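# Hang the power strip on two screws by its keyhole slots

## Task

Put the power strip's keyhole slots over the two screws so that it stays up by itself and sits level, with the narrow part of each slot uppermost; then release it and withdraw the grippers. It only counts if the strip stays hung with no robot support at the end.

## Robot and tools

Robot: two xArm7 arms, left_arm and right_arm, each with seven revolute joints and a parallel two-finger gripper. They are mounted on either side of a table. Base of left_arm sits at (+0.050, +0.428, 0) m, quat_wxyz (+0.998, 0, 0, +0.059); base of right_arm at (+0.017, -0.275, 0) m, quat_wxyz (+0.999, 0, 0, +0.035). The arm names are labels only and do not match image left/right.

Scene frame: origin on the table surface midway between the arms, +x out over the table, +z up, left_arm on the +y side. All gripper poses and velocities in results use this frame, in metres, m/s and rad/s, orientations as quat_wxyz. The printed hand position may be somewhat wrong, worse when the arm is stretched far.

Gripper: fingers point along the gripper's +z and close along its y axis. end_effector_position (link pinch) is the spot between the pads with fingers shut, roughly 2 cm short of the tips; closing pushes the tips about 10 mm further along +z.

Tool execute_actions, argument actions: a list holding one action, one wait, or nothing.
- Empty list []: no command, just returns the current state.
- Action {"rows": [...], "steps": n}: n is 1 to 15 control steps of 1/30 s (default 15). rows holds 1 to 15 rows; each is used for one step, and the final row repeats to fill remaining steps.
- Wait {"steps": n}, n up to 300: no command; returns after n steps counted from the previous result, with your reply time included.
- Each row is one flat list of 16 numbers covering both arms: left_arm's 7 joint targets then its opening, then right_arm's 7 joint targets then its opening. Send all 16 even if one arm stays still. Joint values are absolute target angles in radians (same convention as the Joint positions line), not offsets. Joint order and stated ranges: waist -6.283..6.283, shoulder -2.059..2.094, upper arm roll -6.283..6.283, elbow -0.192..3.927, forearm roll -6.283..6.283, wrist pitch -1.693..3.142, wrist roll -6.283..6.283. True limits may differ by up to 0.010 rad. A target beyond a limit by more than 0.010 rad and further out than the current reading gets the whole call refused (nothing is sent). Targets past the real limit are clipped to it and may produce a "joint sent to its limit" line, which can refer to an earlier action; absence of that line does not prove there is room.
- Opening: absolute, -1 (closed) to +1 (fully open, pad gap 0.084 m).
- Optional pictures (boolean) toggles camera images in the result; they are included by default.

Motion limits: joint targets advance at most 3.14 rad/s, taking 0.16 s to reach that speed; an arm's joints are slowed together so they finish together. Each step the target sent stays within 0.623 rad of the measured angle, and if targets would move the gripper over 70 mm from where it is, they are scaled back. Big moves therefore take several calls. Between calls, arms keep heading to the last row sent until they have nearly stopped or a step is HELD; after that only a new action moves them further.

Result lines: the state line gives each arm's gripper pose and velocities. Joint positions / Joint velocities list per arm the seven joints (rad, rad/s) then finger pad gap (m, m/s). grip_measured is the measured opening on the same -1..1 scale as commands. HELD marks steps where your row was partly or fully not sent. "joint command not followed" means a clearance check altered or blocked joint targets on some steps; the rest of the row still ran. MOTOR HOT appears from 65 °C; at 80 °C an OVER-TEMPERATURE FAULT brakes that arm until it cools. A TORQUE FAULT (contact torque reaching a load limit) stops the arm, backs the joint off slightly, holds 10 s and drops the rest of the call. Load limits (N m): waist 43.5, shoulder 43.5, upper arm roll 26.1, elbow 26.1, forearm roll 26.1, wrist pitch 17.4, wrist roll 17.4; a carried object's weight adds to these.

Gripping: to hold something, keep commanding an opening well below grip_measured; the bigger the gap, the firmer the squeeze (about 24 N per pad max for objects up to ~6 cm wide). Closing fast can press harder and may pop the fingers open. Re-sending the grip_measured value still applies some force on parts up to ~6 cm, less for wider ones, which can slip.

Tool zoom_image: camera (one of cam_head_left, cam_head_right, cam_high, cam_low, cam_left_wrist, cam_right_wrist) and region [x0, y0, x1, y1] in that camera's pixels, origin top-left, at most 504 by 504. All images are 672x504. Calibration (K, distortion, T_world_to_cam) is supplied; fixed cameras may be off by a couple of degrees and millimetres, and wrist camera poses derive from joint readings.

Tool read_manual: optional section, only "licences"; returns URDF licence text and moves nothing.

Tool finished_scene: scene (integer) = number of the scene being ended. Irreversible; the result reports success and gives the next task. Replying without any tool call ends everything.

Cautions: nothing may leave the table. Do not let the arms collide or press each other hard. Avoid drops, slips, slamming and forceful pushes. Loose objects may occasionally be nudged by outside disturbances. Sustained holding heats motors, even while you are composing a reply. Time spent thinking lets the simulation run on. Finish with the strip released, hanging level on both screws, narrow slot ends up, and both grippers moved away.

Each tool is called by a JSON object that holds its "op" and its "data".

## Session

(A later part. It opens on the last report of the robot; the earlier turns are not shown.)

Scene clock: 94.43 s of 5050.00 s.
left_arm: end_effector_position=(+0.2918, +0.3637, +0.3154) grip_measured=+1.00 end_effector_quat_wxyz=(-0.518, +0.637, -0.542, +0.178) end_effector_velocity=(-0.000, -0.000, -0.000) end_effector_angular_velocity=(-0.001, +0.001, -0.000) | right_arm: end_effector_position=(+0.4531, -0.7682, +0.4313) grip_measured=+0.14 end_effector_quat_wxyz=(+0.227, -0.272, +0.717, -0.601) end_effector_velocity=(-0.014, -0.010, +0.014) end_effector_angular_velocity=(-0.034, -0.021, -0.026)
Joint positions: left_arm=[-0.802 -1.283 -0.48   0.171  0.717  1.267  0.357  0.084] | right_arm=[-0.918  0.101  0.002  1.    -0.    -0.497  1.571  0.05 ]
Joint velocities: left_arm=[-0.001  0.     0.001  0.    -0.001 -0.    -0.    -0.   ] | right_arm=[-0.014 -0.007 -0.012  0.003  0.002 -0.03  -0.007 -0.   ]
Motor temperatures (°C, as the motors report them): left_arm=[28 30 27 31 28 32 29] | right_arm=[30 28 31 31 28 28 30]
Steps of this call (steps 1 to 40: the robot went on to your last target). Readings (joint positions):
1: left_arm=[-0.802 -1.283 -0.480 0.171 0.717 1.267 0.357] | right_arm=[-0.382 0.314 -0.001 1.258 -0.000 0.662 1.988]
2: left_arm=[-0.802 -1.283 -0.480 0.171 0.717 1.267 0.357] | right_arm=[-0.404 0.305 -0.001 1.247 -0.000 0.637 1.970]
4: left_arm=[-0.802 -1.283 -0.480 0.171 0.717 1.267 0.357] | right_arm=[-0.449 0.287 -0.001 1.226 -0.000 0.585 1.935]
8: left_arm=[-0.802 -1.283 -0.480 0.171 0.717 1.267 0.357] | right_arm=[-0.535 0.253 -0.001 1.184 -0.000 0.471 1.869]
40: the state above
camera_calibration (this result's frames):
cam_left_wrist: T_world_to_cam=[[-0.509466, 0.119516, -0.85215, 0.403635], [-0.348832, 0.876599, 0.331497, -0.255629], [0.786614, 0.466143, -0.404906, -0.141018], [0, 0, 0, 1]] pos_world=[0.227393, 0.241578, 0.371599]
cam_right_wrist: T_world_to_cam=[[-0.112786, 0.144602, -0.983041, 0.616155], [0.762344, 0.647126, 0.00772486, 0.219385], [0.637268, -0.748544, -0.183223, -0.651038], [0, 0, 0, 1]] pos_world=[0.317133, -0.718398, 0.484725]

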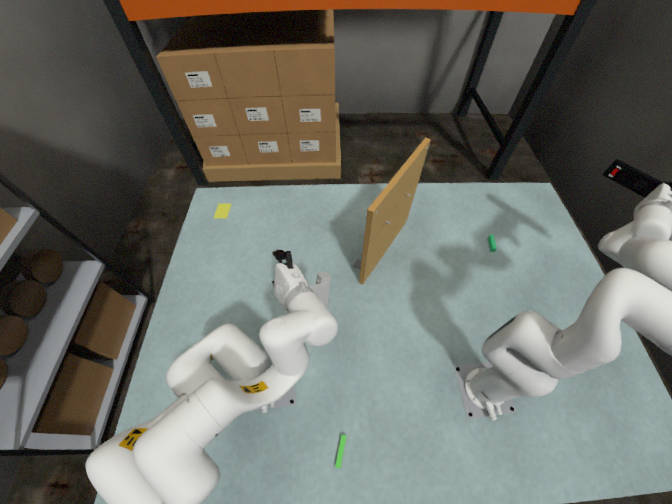

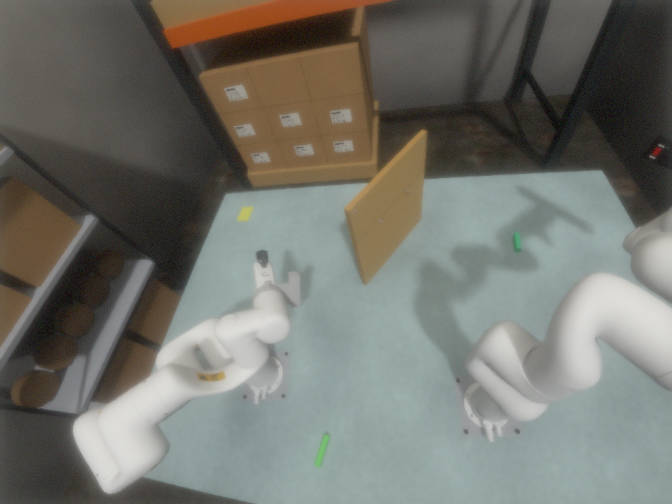

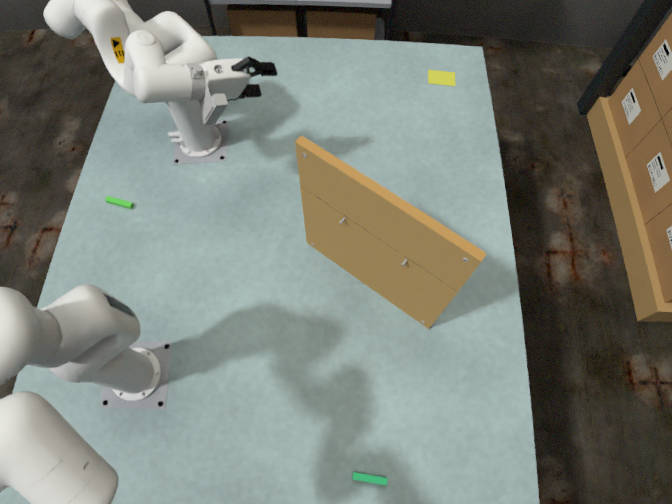

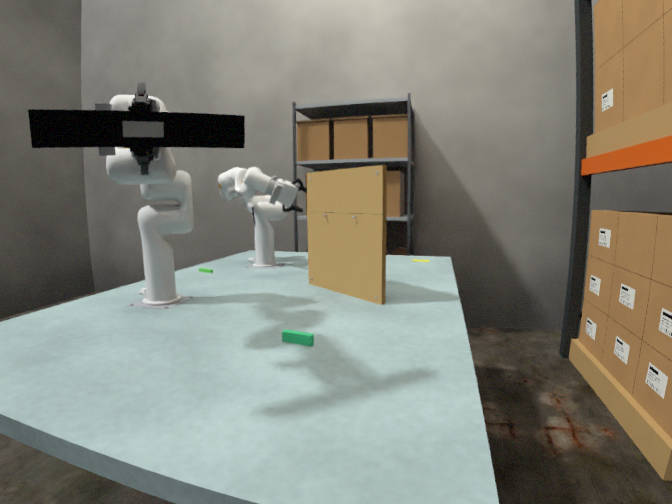

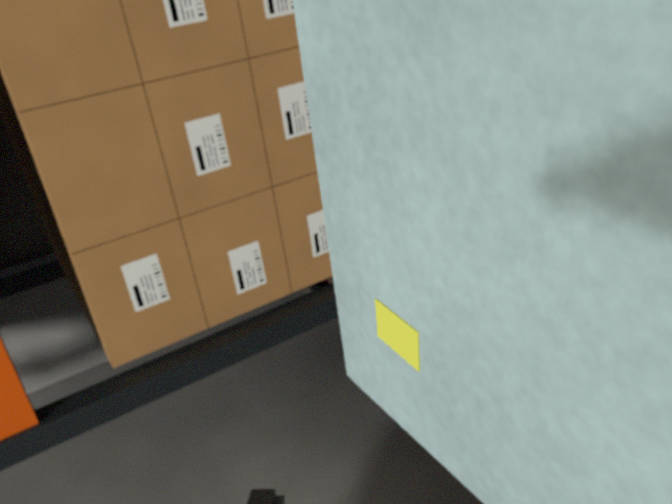

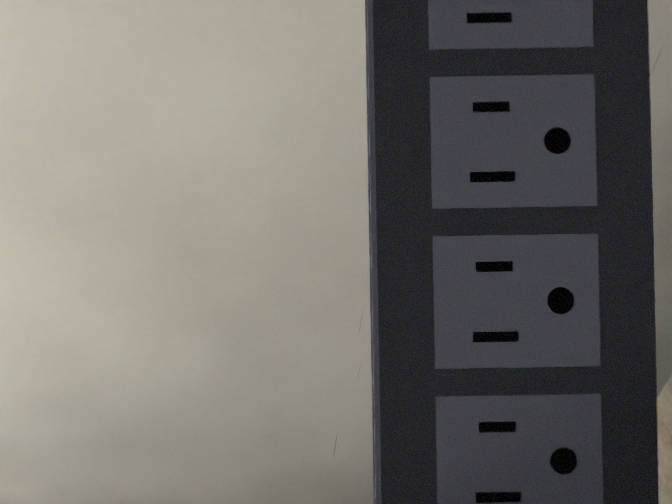

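{"op": "execute_actions", "data": {"actions": [{"rows":[[-0.802,-1.283,-0.48,0.171,0.717,1.267,0.357,1,-0.4,0.1,0,1.0,0,-1.5,1.57,-0.5]]}], "pictures": false}}

{"op": "execute_actions", "data": {"actions": [{"steps":30}]}}

Scene clock: 112.93 s of 5050.00 s.
left_arm: end_effector_position=(+0.2918, +0.3637, +0.3154) grip_measured=+1.00 end_effector_quat_wxyz=(-0.518, +0.637, -0.542, +0.178) end_effector_velocity=(+0.000, +0.000, -0.000) end_effector_angular_velocity=(+0.000, +0.000, +0.001) | right_arm: end_effector_position=(+0.5367, -0.6267, +0.5280) grip_measured=+0.14 end_effector_quat_wxyz=(-0.364, +0.295, -0.555, +0.687) end_effector_velocity=(+0.074, +0.361, +0.257) end_effector_angular_velocity=(-0.624, -0.921, +0.542)
Joint positions: left_arm=[-0.802 -1.283 -0.48   0.171  0.717  1.267  0.357  0.084] | right_arm=[-0.666  0.1    0.001  1.    -0.    -0.881  1.57   0.05 ]
Joint velocities: left_arm=[ 0.001 -0.    -0.    -0.001 -0.    -0.     0.     0.   ] | right_arm=[ 0.541 -0.001  0.001  0.001 -0.    -1.111  0.     0.   ]
Motor temperatures (°C, as the motors report them): left_arm=[28 30 27 31 28 32 29] | right_arm=[30 27 31 32 28 29 30]
Steps of this call (steps 1 to 30: the robot went on to your last target; steps 31 to 90: nothing new was sent; then 15.00 s passed at rest; steps 91 to 105: all 15 steps of this action). Readings (joint positions):
91: left_arm=[-0.802 -1.283 -0.480 0.171 0.717 1.267 0.357] | right_arm=[-0.920 0.100 -0.000 1.000 0.000 -0.500 1.570]
92: left_arm=[-0.802 -1.283 -0.480 0.171 0.717 1.267 0.357] | right_arm=[-0.917 0.100 -0.001 1.000 0.000 -0.504 1.570]
94: left_arm=[-0.802 -1.283 -0.480 0.171 0.717 1.267 0.357] | right_arm=[-0.889 0.101 -0.008 0.998 0.002 -0.542 1.570]
98: left_arm=[-0.802 -1.283 -0.480 0.171 0.717 1.267 0.357] | right_arm=[-0.801 0.100 0.002 1.000 -0.000 -0.651 1.570]
105: the state above

Scene clock: 113.93 s of 5050.00 s.
left_arm: end_effector_position=(+0.2918, +0.3637, +0.3154) grip_measured=+1.00 end_effector_quat_wxyz=(-0.518, +0.637, -0.542, +0.178) end_effector_velocity=(+0.000, -0.000, +0.000) end_effector_angular_velocity=(-0.000, -0.001, -0.001) | right_arm: end_effector_position=(+0.5006, -0.4412, +0.6378) grip_measured=+0.14 end_effector_quat_wxyz=(-0.541, +0.211, -0.295, +0.759) end_effector_velocity=(-0.000, +0.002, +0.000) end_effector_angular_velocity=(+0.000, -0.003, +0.003)
Joint positions: left_arm=[-0.802 -1.283 -0.48   0.171  0.717  1.267  0.357  0.084] | right_arm=[-0.4   0.1  -0.    1.    0.   -1.5   1.57  0.05]
Joint velocities: left_arm=[ 0.    -0.001 -0.    -0.    -0.    -0.001  0.    -0.   ] | right_arm=[ 0.003 -0.     0.001 -0.     0.001 -0.003 -0.     0.   ]
Motor temperatures (°C, as the motors report them): left_arm=[28 30 27 31 28 32 29] | right_arm=[30 27 31 32 28 29 30]
Steps of this call (steps 1 to 30: the robot went on to your last target). Readings (joint positions):
1: left_arm=[-0.802 -1.283 -0.480 0.171 0.717 1.267 0.357] | right_arm=[-0.648 0.100 0.001 1.000 -0.000 -0.919 1.570]
2: left_arm=[-0.802 -1.283 -0.480 0.171 0.717 1.267 0.357] | right_arm=[-0.631 0.100 0.001 1.000 -0.000 -0.958 1.570]
4: left_arm=[-0.802 -1.283 -0.480 0.171 0.717 1.267 0.357] | right_arm=[-0.597 0.100 0.001 1.000 -0.000 -1.039 1.570]
8: left_arm=[-0.802 -1.283 -0.480 0.171 0.717 1.267 0.357] | right_arm=[-0.526 0.100 0.000 1.001 -0.000 -1.204 1.570]
30: the state above
camera_calibration (this result's frames):
cam_left_wrist: T_world_to_cam=[[-0.509466, 0.119516, -0.85215, 0.403635], [-0.348832, 0.876599, 0.331497, -0.255629], [0.786614, 0.466144, -0.404906, -0.141018], [0, 0, 0, 1]] pos_world=[0.227393, 0.241578, 0.371599]
cam_right_wrist: T_world_to_cam=[[0.695074, -0.227881, -0.681867, 0.0163882], [0.329988, 0.943752, 0.0209763, 0.308771], [0.638733, -0.239588, 0.731175, -0.758082], [0, 0, 0, 1]] pos_world=[0.37093, -0.469297, 0.558989]

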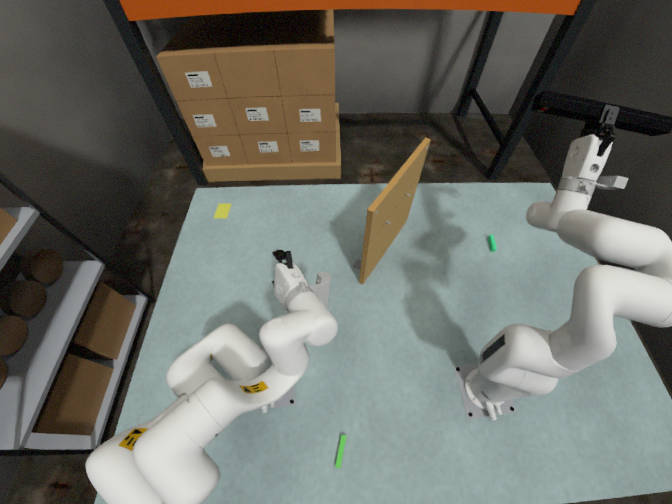

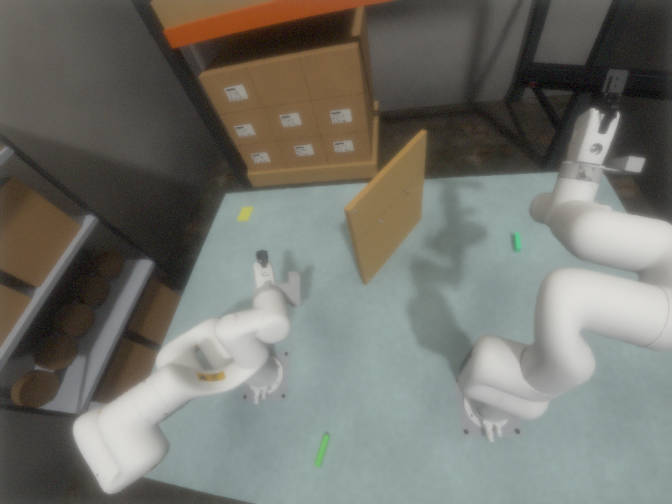

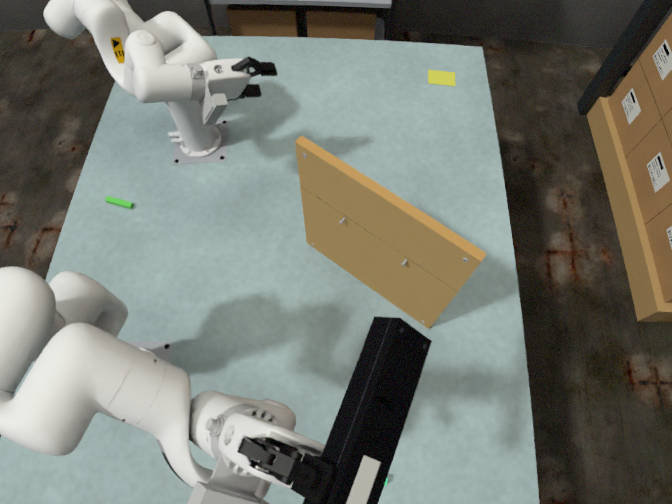

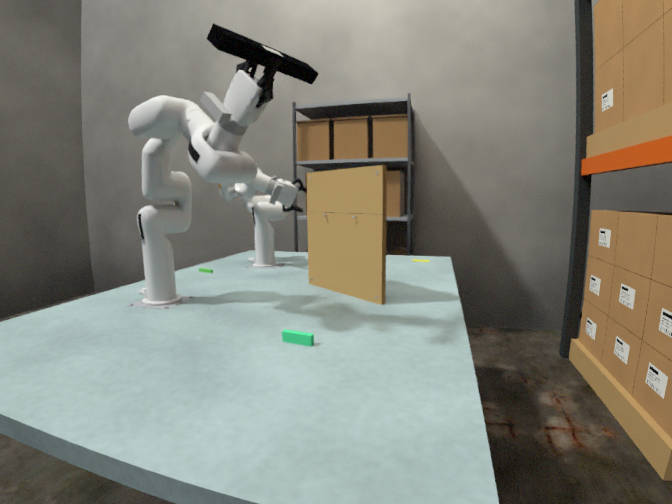

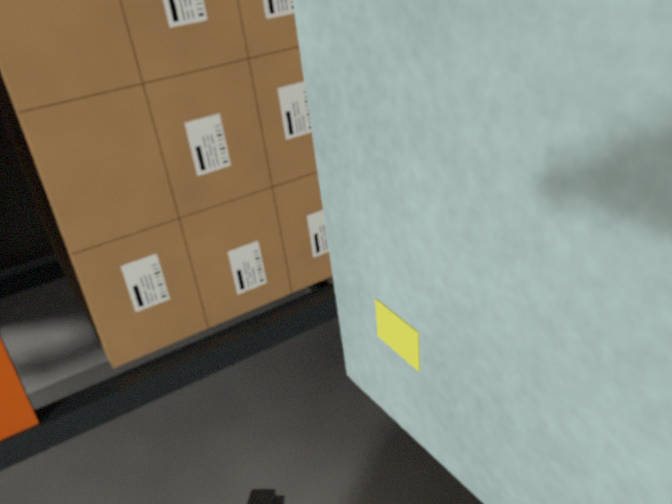

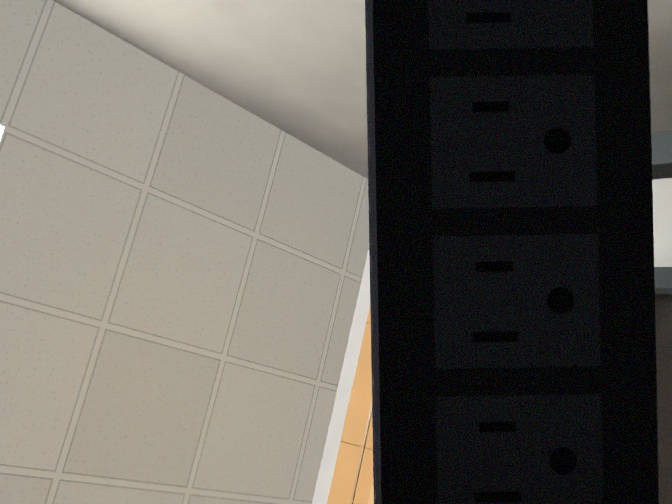

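{"op": "zoom_image", "data": {"camera": "cam_high", "region": [290, 304, 490, 504]}}

Region (290, 304, 490, 504) of cam_high's 672x504 image, scaled by 2.520, with more detail than that image has.

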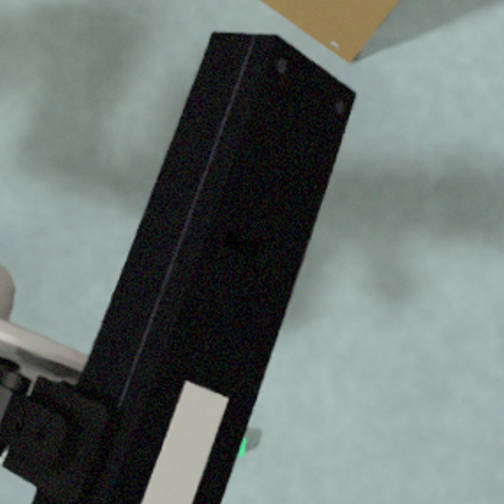

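{"op": "zoom_image", "data": {"camera": "cam_high", "region": [360, 370, 420, 430]}}

Region (360, 370, 420, 430) of cam_high's 672x504 image, scaled by 8.400, with more detail than that image has.

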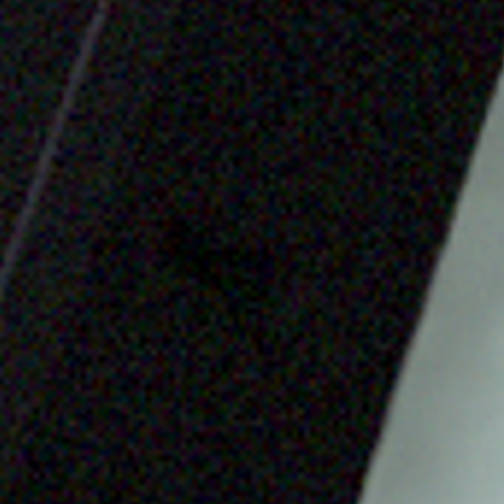

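{"op": "execute_actions", "data": {"actions": [{"rows":[[-0.802,-1.283,-0.48,0.171,0.717,1.267,0.357,1,-0.1,0.9,0,2.25,0,-1.65,1.57,-0.5]]}], "pictures": false}}

{"op": "execute_actions", "data": {"actions": [{"steps":30}]}}

Scene clock: 140.23 s of 5050.00 s.
left_arm: end_effector_position=(+0.2918, +0.3637, +0.3154) grip_measured=+1.00 end_effector_quat_wxyz=(-0.518, +0.637, -0.542, +0.178) end_effector_velocity=(-0.000, +0.000, -0.000) end_effector_angular_velocity=(+0.001, +0.000, -0.000) | right_arm: end_effector_position=(+0.6212, -0.3569, +0.5959) grip_measured=+0.14 end_effector_quat_wxyz=(+0.629, -0.190, +0.218, -0.721) end_effector_velocity=(+0.192, +0.278, +0.020) end_effector_angular_velocity=(-0.134, -0.983, +0.495)
Joint positions: left_arm=[-0.802 -1.283 -0.48   0.171  0.717  1.267  0.357  0.084] | right_arm=[-0.204  0.604 -0.     1.561  0.    -1.598  1.57   0.05 ]
Joint velocities: left_arm=[-0.    -0.    -0.001 -0.001 -0.     0.     0.    -0.   ] | right_arm=[ 0.491  1.428  0.003  2.178 -0.002 -0.242 -0.     0.   ]
Motor temperatures (°C, as the motors report them): left_arm=[28 30 27 31 28 32 29] | right_arm=[30 27 31 32 28 28 30]
Steps of this call (steps 1 to 15: the robot went on to your last target; steps 16 to 90: nothing new was sent; then 22.80 s passed at rest; steps 91 to 105: all 15 steps of this action). Readings (joint positions):
91: left_arm=[-0.802 -1.283 -0.480 0.171 0.717 1.267 0.357] | right_arm=[-0.400 0.100 -0.000 1.000 0.000 -1.500 1.570]
92: left_arm=[-0.802 -1.283 -0.480 0.171 0.717 1.267 0.357] | right_arm=[-0.398 0.103 -0.001 1.004 0.000 -1.501 1.570]
94: left_arm=[-0.802 -1.283 -0.480 0.171 0.717 1.267 0.357] | right_arm=[-0.381 0.140 -0.004 1.046 0.001 -1.513 1.570]
98: left_arm=[-0.802 -1.283 -0.480 0.171 0.717 1.267 0.357] | right_arm=[-0.308 0.302 0.001 1.204 -0.000 -1.545 1.570]
105: the state above

Scene clock: 141.23 s of 5050.00 s.
left_arm: end_effector_position=(+0.2918, +0.3637, +0.3154) grip_measured=+1.00 end_effector_quat_wxyz=(-0.518, +0.637, -0.542, +0.178) end_effector_velocity=(-0.000, -0.000, -0.000) end_effector_angular_velocity=(+0.001, +0.000, -0.001) | right_arm: end_effector_position=(+0.5898, -0.2923, +0.6683) grip_measured=+0.14 end_effector_quat_wxyz=(+0.694, -0.049, +0.051, -0.716) end_effector_velocity=(-0.000, +0.000, +0.001) end_effector_angular_velocity=(-0.001, -0.001, +0.000)
Joint positions: left_arm=[-0.802 -1.283 -0.48   0.171  0.717  1.267  0.357  0.084] | right_arm=[-0.1   0.9  -0.    2.25  0.   -1.65  1.57  0.05]
Joint velocities: left_arm=[-0.001 -0.    -0.    -0.     0.     0.001  0.     0.   ] | right_arm=[ 0.    -0.    -0.     0.002 -0.     0.     0.    -0.   ]
Motor temperatures (°C, as the motors report them): left_arm=[28 30 27 31 28 32 29] | right_arm=[30 27 31 31 28 28 30]
Steps of this call (steps 1 to 30: the robot went on to your last target). Readings (joint positions):
1: left_arm=[-0.802 -1.283 -0.480 0.171 0.717 1.267 0.357] | right_arm=[-0.188 0.652 -0.000 1.638 0.000 -1.606 1.570]
2: left_arm=[-0.802 -1.283 -0.480 0.171 0.717 1.267 0.357] | right_arm=[-0.171 0.699 0.000 1.722 -0.000 -1.614 1.570]
4: left_arm=[-0.802 -1.283 -0.480 0.171 0.717 1.267 0.357] | right_arm=[-0.143 0.778 0.002 1.889 -0.001 -1.627 1.570]
8: left_arm=[-0.802 -1.283 -0.480 0.171 0.717 1.267 0.357] | right_arm=[-0.111 0.861 0.001 2.152 -0.000 -1.645 1.570]
30: the state above
All arms were judged still, so your last target was given up. Only a new action makes them travel on or press farther. Fingers that are still opening or closing keep moving.
camera_calibration (this result's frames):
cam_left_wrist: T_world_to_cam=[[-0.509466, 0.119516, -0.85215, 0.403635], [-0.348832, 0.876599, 0.331497, -0.255629], [0.786613, 0.466144, -0.404907, -0.141018], [0, 0, 0, 1]] pos_world=[0.227393, 0.241578, 0.371599]
cam_right_wrist: T_world_to_cam=[[0.988568, -0.0198584, -0.149461, -0.459065], [0.0231061, 0.999532, 0.0200242, 0.336143], [0.148993, -0.0232488, 0.988565, -0.621645], [0, 0, 0, 1]] pos_world=[0.538671, -0.359555, 0.539193]

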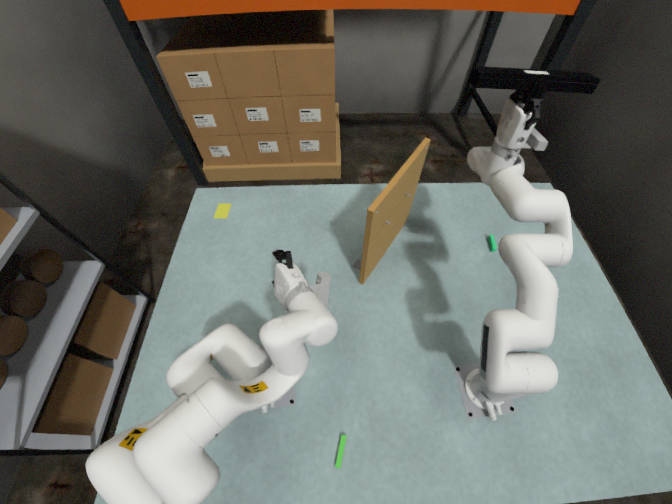

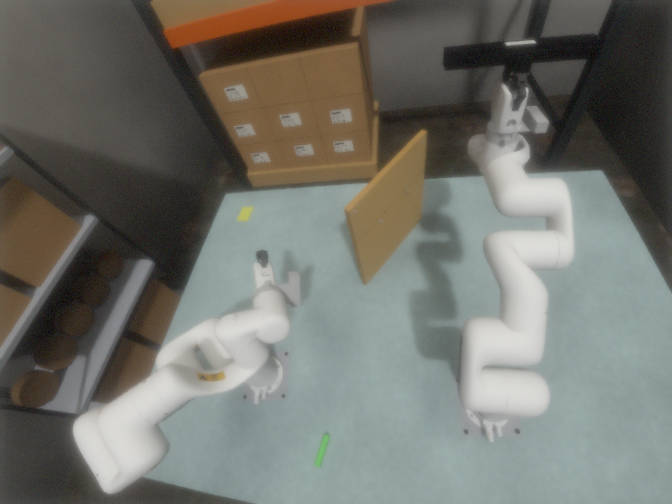

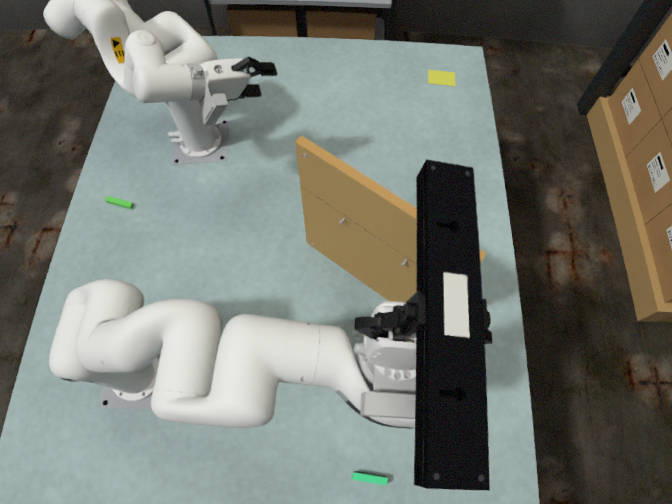

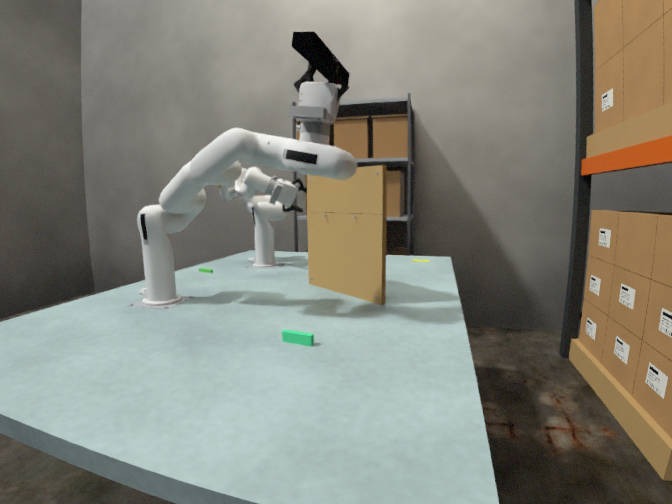

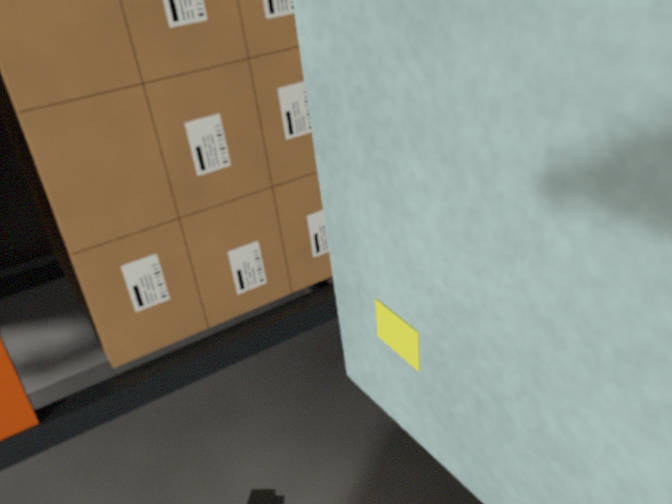

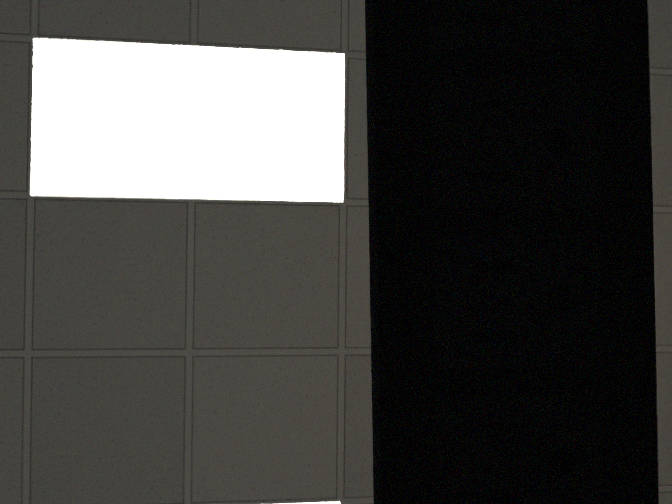

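{"op": "zoom_image", "data": {"camera": "cam_high", "region": [350, 150, 550, 500]}}

Region (350, 150, 550, 500) of cam_high's 672x504 image, scaled by 1.440, with more detail than that image has; it fills the left 288 columns of this view, and the rest is white.

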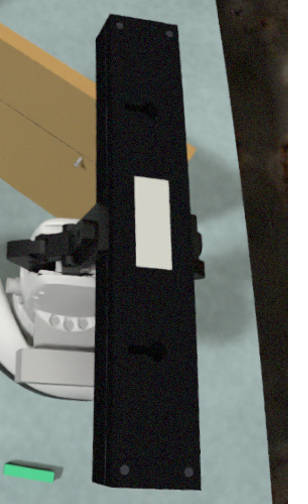

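{"op": "zoom_image", "data": {"camera": "cam_high", "region": [410, 350, 500, 430]}}

{"op": "zoom_image", "data": {"camera": "cam_high", "region": [410, 160, 500, 260]}}

Region (410, 350, 500, 430) of cam_high's 672x504 image, scaled by 5.600, with more detail than that image has.

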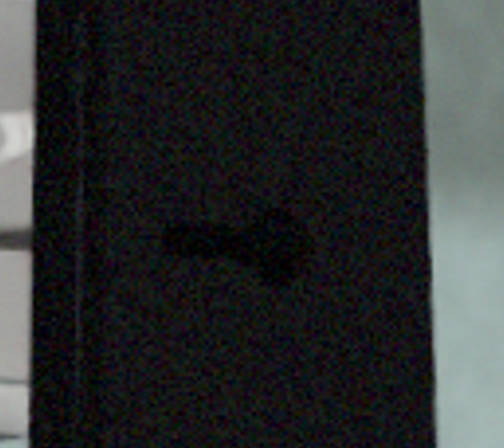

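Region (410, 160, 500, 260) of cam_high's 672x504 image, scaled by 5.040, with more detail than that image has; it fills the left 454 columns of this view, and the rest is white.

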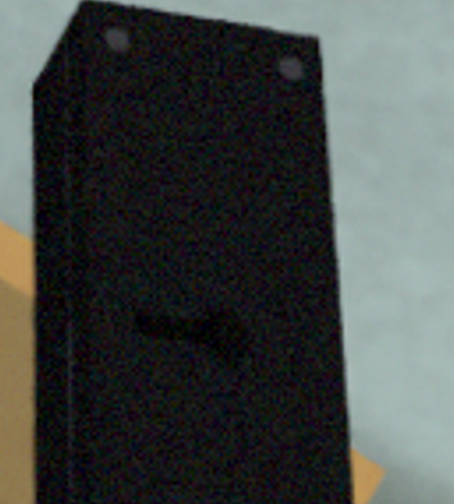

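{"op": "execute_actions", "data": {"actions": [{"rows":[[-0.802,-1.283,-0.48,0.171,0.717,1.267,0.357,1,-0.8,0.585,0,0.513,0,-1.595,1.503,-0.5]]}], "pictures": false}}

{"op": "execute_actions", "data": {"actions": [{"steps":35}], "pictures": false}}

{"op": "execute_actions", "data": {"actions": [{"rows":[[-0.802,-1.283,-0.48,0.171,0.717,1.267,0.357,1,-0.317,0.585,0,0.513,-1.224,-1.595,1.503,-0.5]]}], "pictures": false}}

{"op": "execute_actions", "data": {"actions": [{"steps":30}]}}

Scene clock: 205.97 s of 5050.00 s.
left_arm: end_effector_position=(+0.2918, +0.3637, +0.3154) grip_measured=+1.00 end_effector_quat_wxyz=(-0.518, +0.637, -0.542, +0.178) end_effector_velocity=(+0.000, -0.000, -0.000) end_effector_angular_velocity=(-0.001, +0.001, -0.001) | right_arm: end_effector_position=(+0.5860, -0.4729, +0.6369) grip_measured=+0.14 end_effector_quat_wxyz=(-0.557, +0.107, -0.146, +0.810) end_effector_velocity=(-0.047, -0.394, -0.161) end_effector_angular_velocity=(+0.204, +0.649, -0.699)
Joint positions: left_arm=[-0.802 -1.283 -0.48   0.171  0.717  1.267  0.357  0.084] | right_arm=[-0.404  0.76  -0.001  1.912  0.    -1.625  1.54   0.05 ]
Joint velocities: left_arm=[-0.001 -0.     0.002  0.     0.     0.     0.001 -0.   ] | right_arm=[-0.643 -0.285  0.001 -0.915 -0.001  0.05  -0.06   0.   ]
Motor temperatures (°C, as the motors report them): left_arm=[28 30 27 31 28 32 29] | right_arm=[30 28 31 31 28 28 30]
Steps of this call (steps 1 to 90: nothing new was sent; then 61.23 s passed at rest; steps 91 to 105: all 15 steps of this action). Readings (joint positions):
91: left_arm=[-0.802 -1.283 -0.480 0.171 0.717 1.267 0.357] | right_arm=[-0.100 0.900 0.000 2.250 -0.000 -1.650 1.570]
92: left_arm=[-0.802 -1.283 -0.480 0.171 0.717 1.267 0.357] | right_arm=[-0.103 0.898 0.001 2.246 -0.000 -1.650 1.570]
94: left_arm=[-0.802 -1.283 -0.480 0.171 0.717 1.267 0.357] | right_arm=[-0.133 0.880 0.005 2.208 -0.002 -1.646 1.565]
98: left_arm=[-0.802 -1.283 -0.480 0.171 0.717 1.267 0.357] | right_arm=[-0.242 0.831 -0.001 2.107 0.000 -1.638 1.555]
105: the state above

Scene clock: 207.13 s of 5050.00 s.
left_arm: end_effector_position=(+0.2918, +0.3637, +0.3154) grip_measured=+1.00 end_effector_quat_wxyz=(-0.518, +0.637, -0.542, +0.178) end_effector_velocity=(-0.000, -0.000, +0.001) end_effector_angular_velocity=(+0.000, -0.001, -0.001) | right_arm: end_effector_position=(+0.4301, -0.6307, +0.2351) grip_measured=+0.14 end_effector_quat_wxyz=(-0.283, +0.305, -0.610, +0.674) end_effector_velocity=(-0.261, +0.100, -0.327) end_effector_angular_velocity=(+0.650, +0.780, -0.175)
Joint positions: left_arm=[-0.802 -1.283 -0.48   0.171  0.717  1.267  0.357  0.084] | right_arm=[-0.78   0.594  0.     0.638 -0.    -1.596  1.505  0.05 ]
Joint velocities: left_arm=[ 0.     0.001 -0.     0.002  0.    -0.     0.    -0.   ] | right_arm=[-0.172 -0.077 -0.001 -1.084  0.001  0.008 -0.016  0.   ]
Motor temperatures (°C, as the motors report them): left_arm=[28 30 27 31 28 32 29] | right_arm=[30 28 31 31 28 28 30]
Steps of this call (steps 1 to 35: the robot went on to your last target). Readings (joint positions):
1: left_arm=[-0.802 -1.283 -0.480 0.171 0.717 1.267 0.357] | right_arm=[-0.425 0.751 -0.001 1.881 0.000 -1.623 1.538]
2: left_arm=[-0.802 -1.283 -0.480 0.171 0.717 1.267 0.357] | right_arm=[-0.446 0.742 -0.001 1.850 0.000 -1.622 1.536]
4: left_arm=[-0.802 -1.283 -0.480 0.171 0.717 1.267 0.357] | right_arm=[-0.485 0.724 -0.001 1.784 0.000 -1.618 1.533]
8: left_arm=[-0.802 -1.283 -0.480 0.171 0.717 1.267 0.357] | right_arm=[-0.555 0.693 -0.001 1.644 0.000 -1.613 1.526]
35: the state above

Scene clock: 207.63 s of 5050.00 s.
left_arm: end_effector_position=(+0.2918, +0.3637, +0.3154) grip_measured=+1.00 end_effector_quat_wxyz=(-0.518, +0.637, -0.542, +0.178) end_effector_velocity=(-0.000, -0.000, +0.000) end_effector_angular_velocity=(-0.000, -0.000, -0.001) | right_arm: end_effector_position=(+0.5018, -0.4432, +0.2087) grip_measured=+0.14 end_effector_quat_wxyz=(+0.444, -0.478, +0.528, -0.544) end_effector_velocity=(+0.097, +0.457, -0.011) end_effector_angular_velocity=(+0.057, +0.027, +1.400)
Joint positions: left_arm=[-0.802 -1.283 -0.48   0.171  0.717  1.267  0.357  0.084] | right_arm=[-0.573  0.587  0.001  0.545 -0.353 -1.595  1.504  0.05 ]
Joint velocities: left_arm=[-0.001 -0.     0.     0.     0.     0.     0.     0.   ] | right_arm=[ 0.44  -0.003 -0.004 -0.054 -0.963  0.002 -0.001  0.   ]
Motor temperatures (°C, as the motors report them): left_arm=[28 30 27 31 28 32 29] | right_arm=[30 28 31 31 28 28 30]
Steps of this call (steps 1 to 15: all 15 steps of this action). Readings (joint positions):
1: left_arm=[-0.802 -1.283 -0.480 0.171 0.717 1.267 0.357] | right_arm=[-0.786 0.591 -0.000 0.603 -0.000 -1.595 1.504]
2: left_arm=[-0.802 -1.283 -0.480 0.171 0.717 1.267 0.357] | right_arm=[-0.788 0.590 -0.001 0.574 -0.004 -1.595 1.504]
4: left_arm=[-0.802 -1.283 -0.480 0.171 0.717 1.267 0.357] | right_arm=[-0.766 0.591 -0.007 0.552 -0.040 -1.595 1.504]
8: left_arm=[-0.802 -1.283 -0.480 0.171 0.717 1.267 0.357] | right_arm=[-0.686 0.588 0.001 0.558 -0.147 -1.595 1.504]
15: the state above

Scene clock: 208.63 s of 5050.00 s.
left_arm: end_effector_position=(+0.2918, +0.3637, +0.3154) grip_measured=+1.00 end_effector_quat_wxyz=(-0.518, +0.637, -0.542, +0.178) end_effector_velocity=(+0.000, +0.000, -0.000) end_effector_angular_velocity=(+0.001, +0.000, +0.000) | right_arm: end_effector_position=(+0.4132, -0.1338, +0.2108) grip_measured=+0.14 end_effector_quat_wxyz=(+0.675, -0.676, +0.209, -0.209) end_effector_velocity=(-0.008, +0.009, +0.000) end_effector_angular_velocity=(+0.005, +0.003, +0.038)
Joint positions: left_arm=[-0.802 -1.283 -0.48   0.171  0.717  1.267  0.357  0.084] | right_arm=[-0.318  0.585 -0.001  0.513 -1.221 -1.595  1.503  0.05 ]
Joint velocities: left_arm=[ 0.     0.    -0.    -0.001  0.    -0.001 -0.001 -0.   ] | right_arm=[ 0.009  0.001  0.006 -0.003 -0.025  0.    -0.    -0.   ]
Motor temperatures (°C, as the motors report them): left_arm=[28 30 27 31 28 32 29] | right_arm=[30 28 31 31 28 28 30]
Steps of this call (steps 1 to 30: the robot went on to your last target). Readings (joint positions):
1: left_arm=[-0.802 -1.283 -0.480 0.171 0.717 1.267 0.357] | right_arm=[-0.559 0.587 0.001 0.543 -0.386 -1.595 1.504]
2: left_arm=[-0.802 -1.283 -0.480 0.171 0.717 1.267 0.357] | right_arm=[-0.545 0.587 0.001 0.541 -0.419 -1.595 1.503]
4: left_arm=[-0.802 -1.283 -0.480 0.171 0.717 1.267 0.357] | right_arm=[-0.518 0.586 0.001 0.538 -0.489 -1.595 1.503]
8: left_arm=[-0.802 -1.283 -0.480 0.171 0.717 1.267 0.357] | right_arm=[-0.470 0.586 0.000 0.532 -0.640 -1.595 1.503]
30: the state above
camera_calibration (this result's frames):
cam_left_wrist: T_world_to_cam=[[-0.509466, 0.119516, -0.85215, 0.403635], [-0.348832, 0.876599, 0.331497, -0.255629], [0.786614, 0.466144, -0.404906, -0.141018], [0, 0, 0, 1]] pos_world=[0.227393, 0.241578, 0.371599]
cam_right_wrist: T_world_to_cam=[[-0.0138215, -0.00135049, -0.999904, 0.246313], [-0.814362, 0.580262, 0.0104731, 0.482936], [0.580192, 0.814429, -0.00911991, 0.004848], [0, 0, 0, 1]] pos_world=[0.393877, -0.283845, 0.241275]

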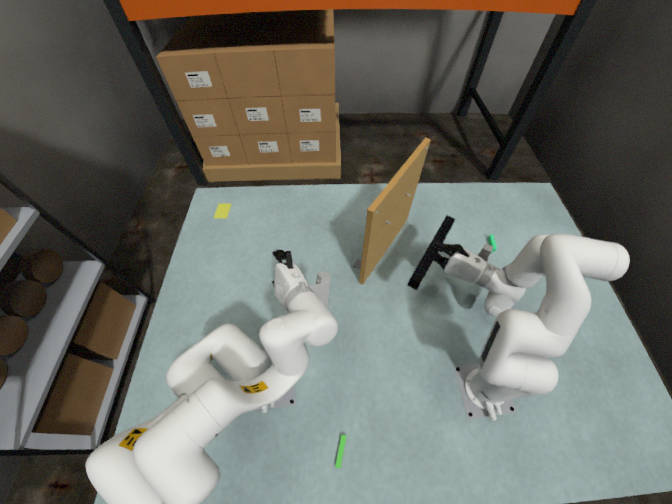

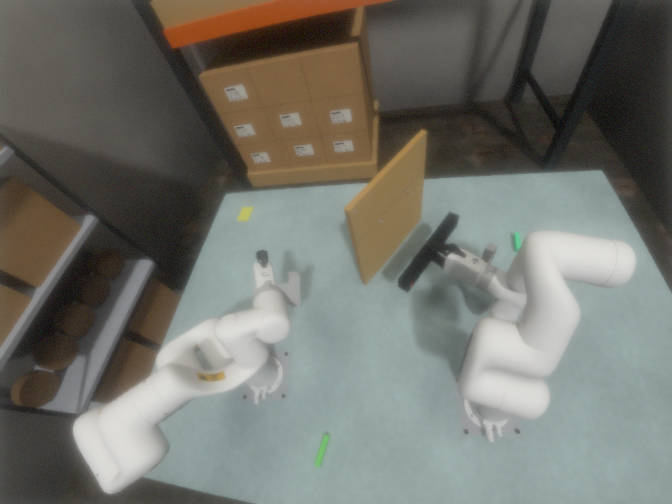

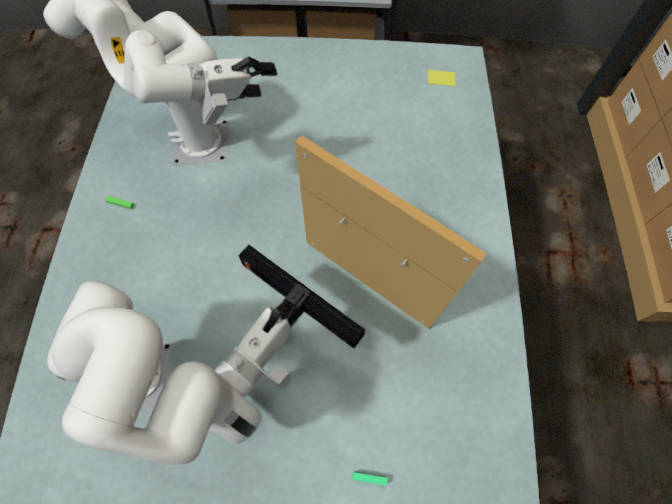

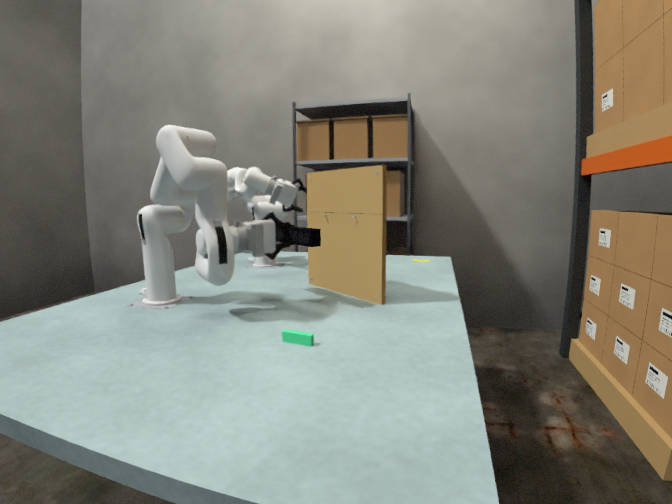

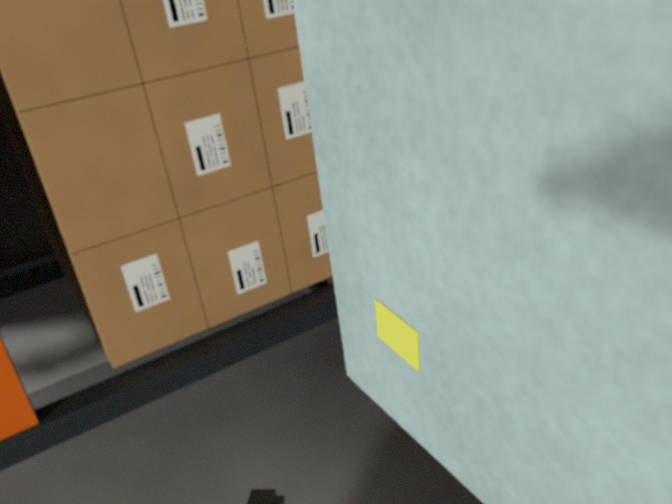

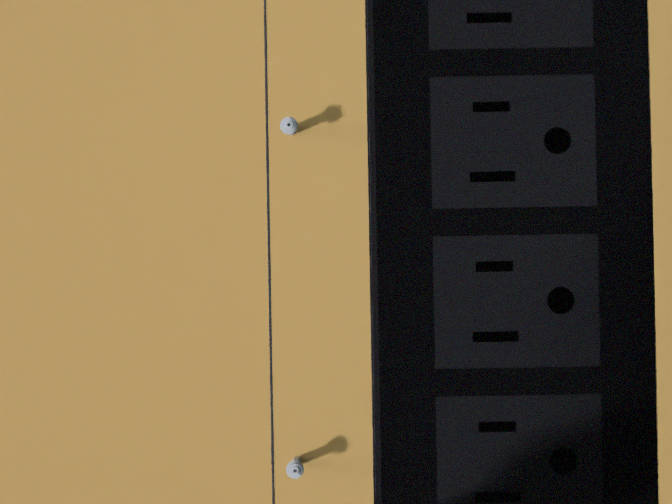

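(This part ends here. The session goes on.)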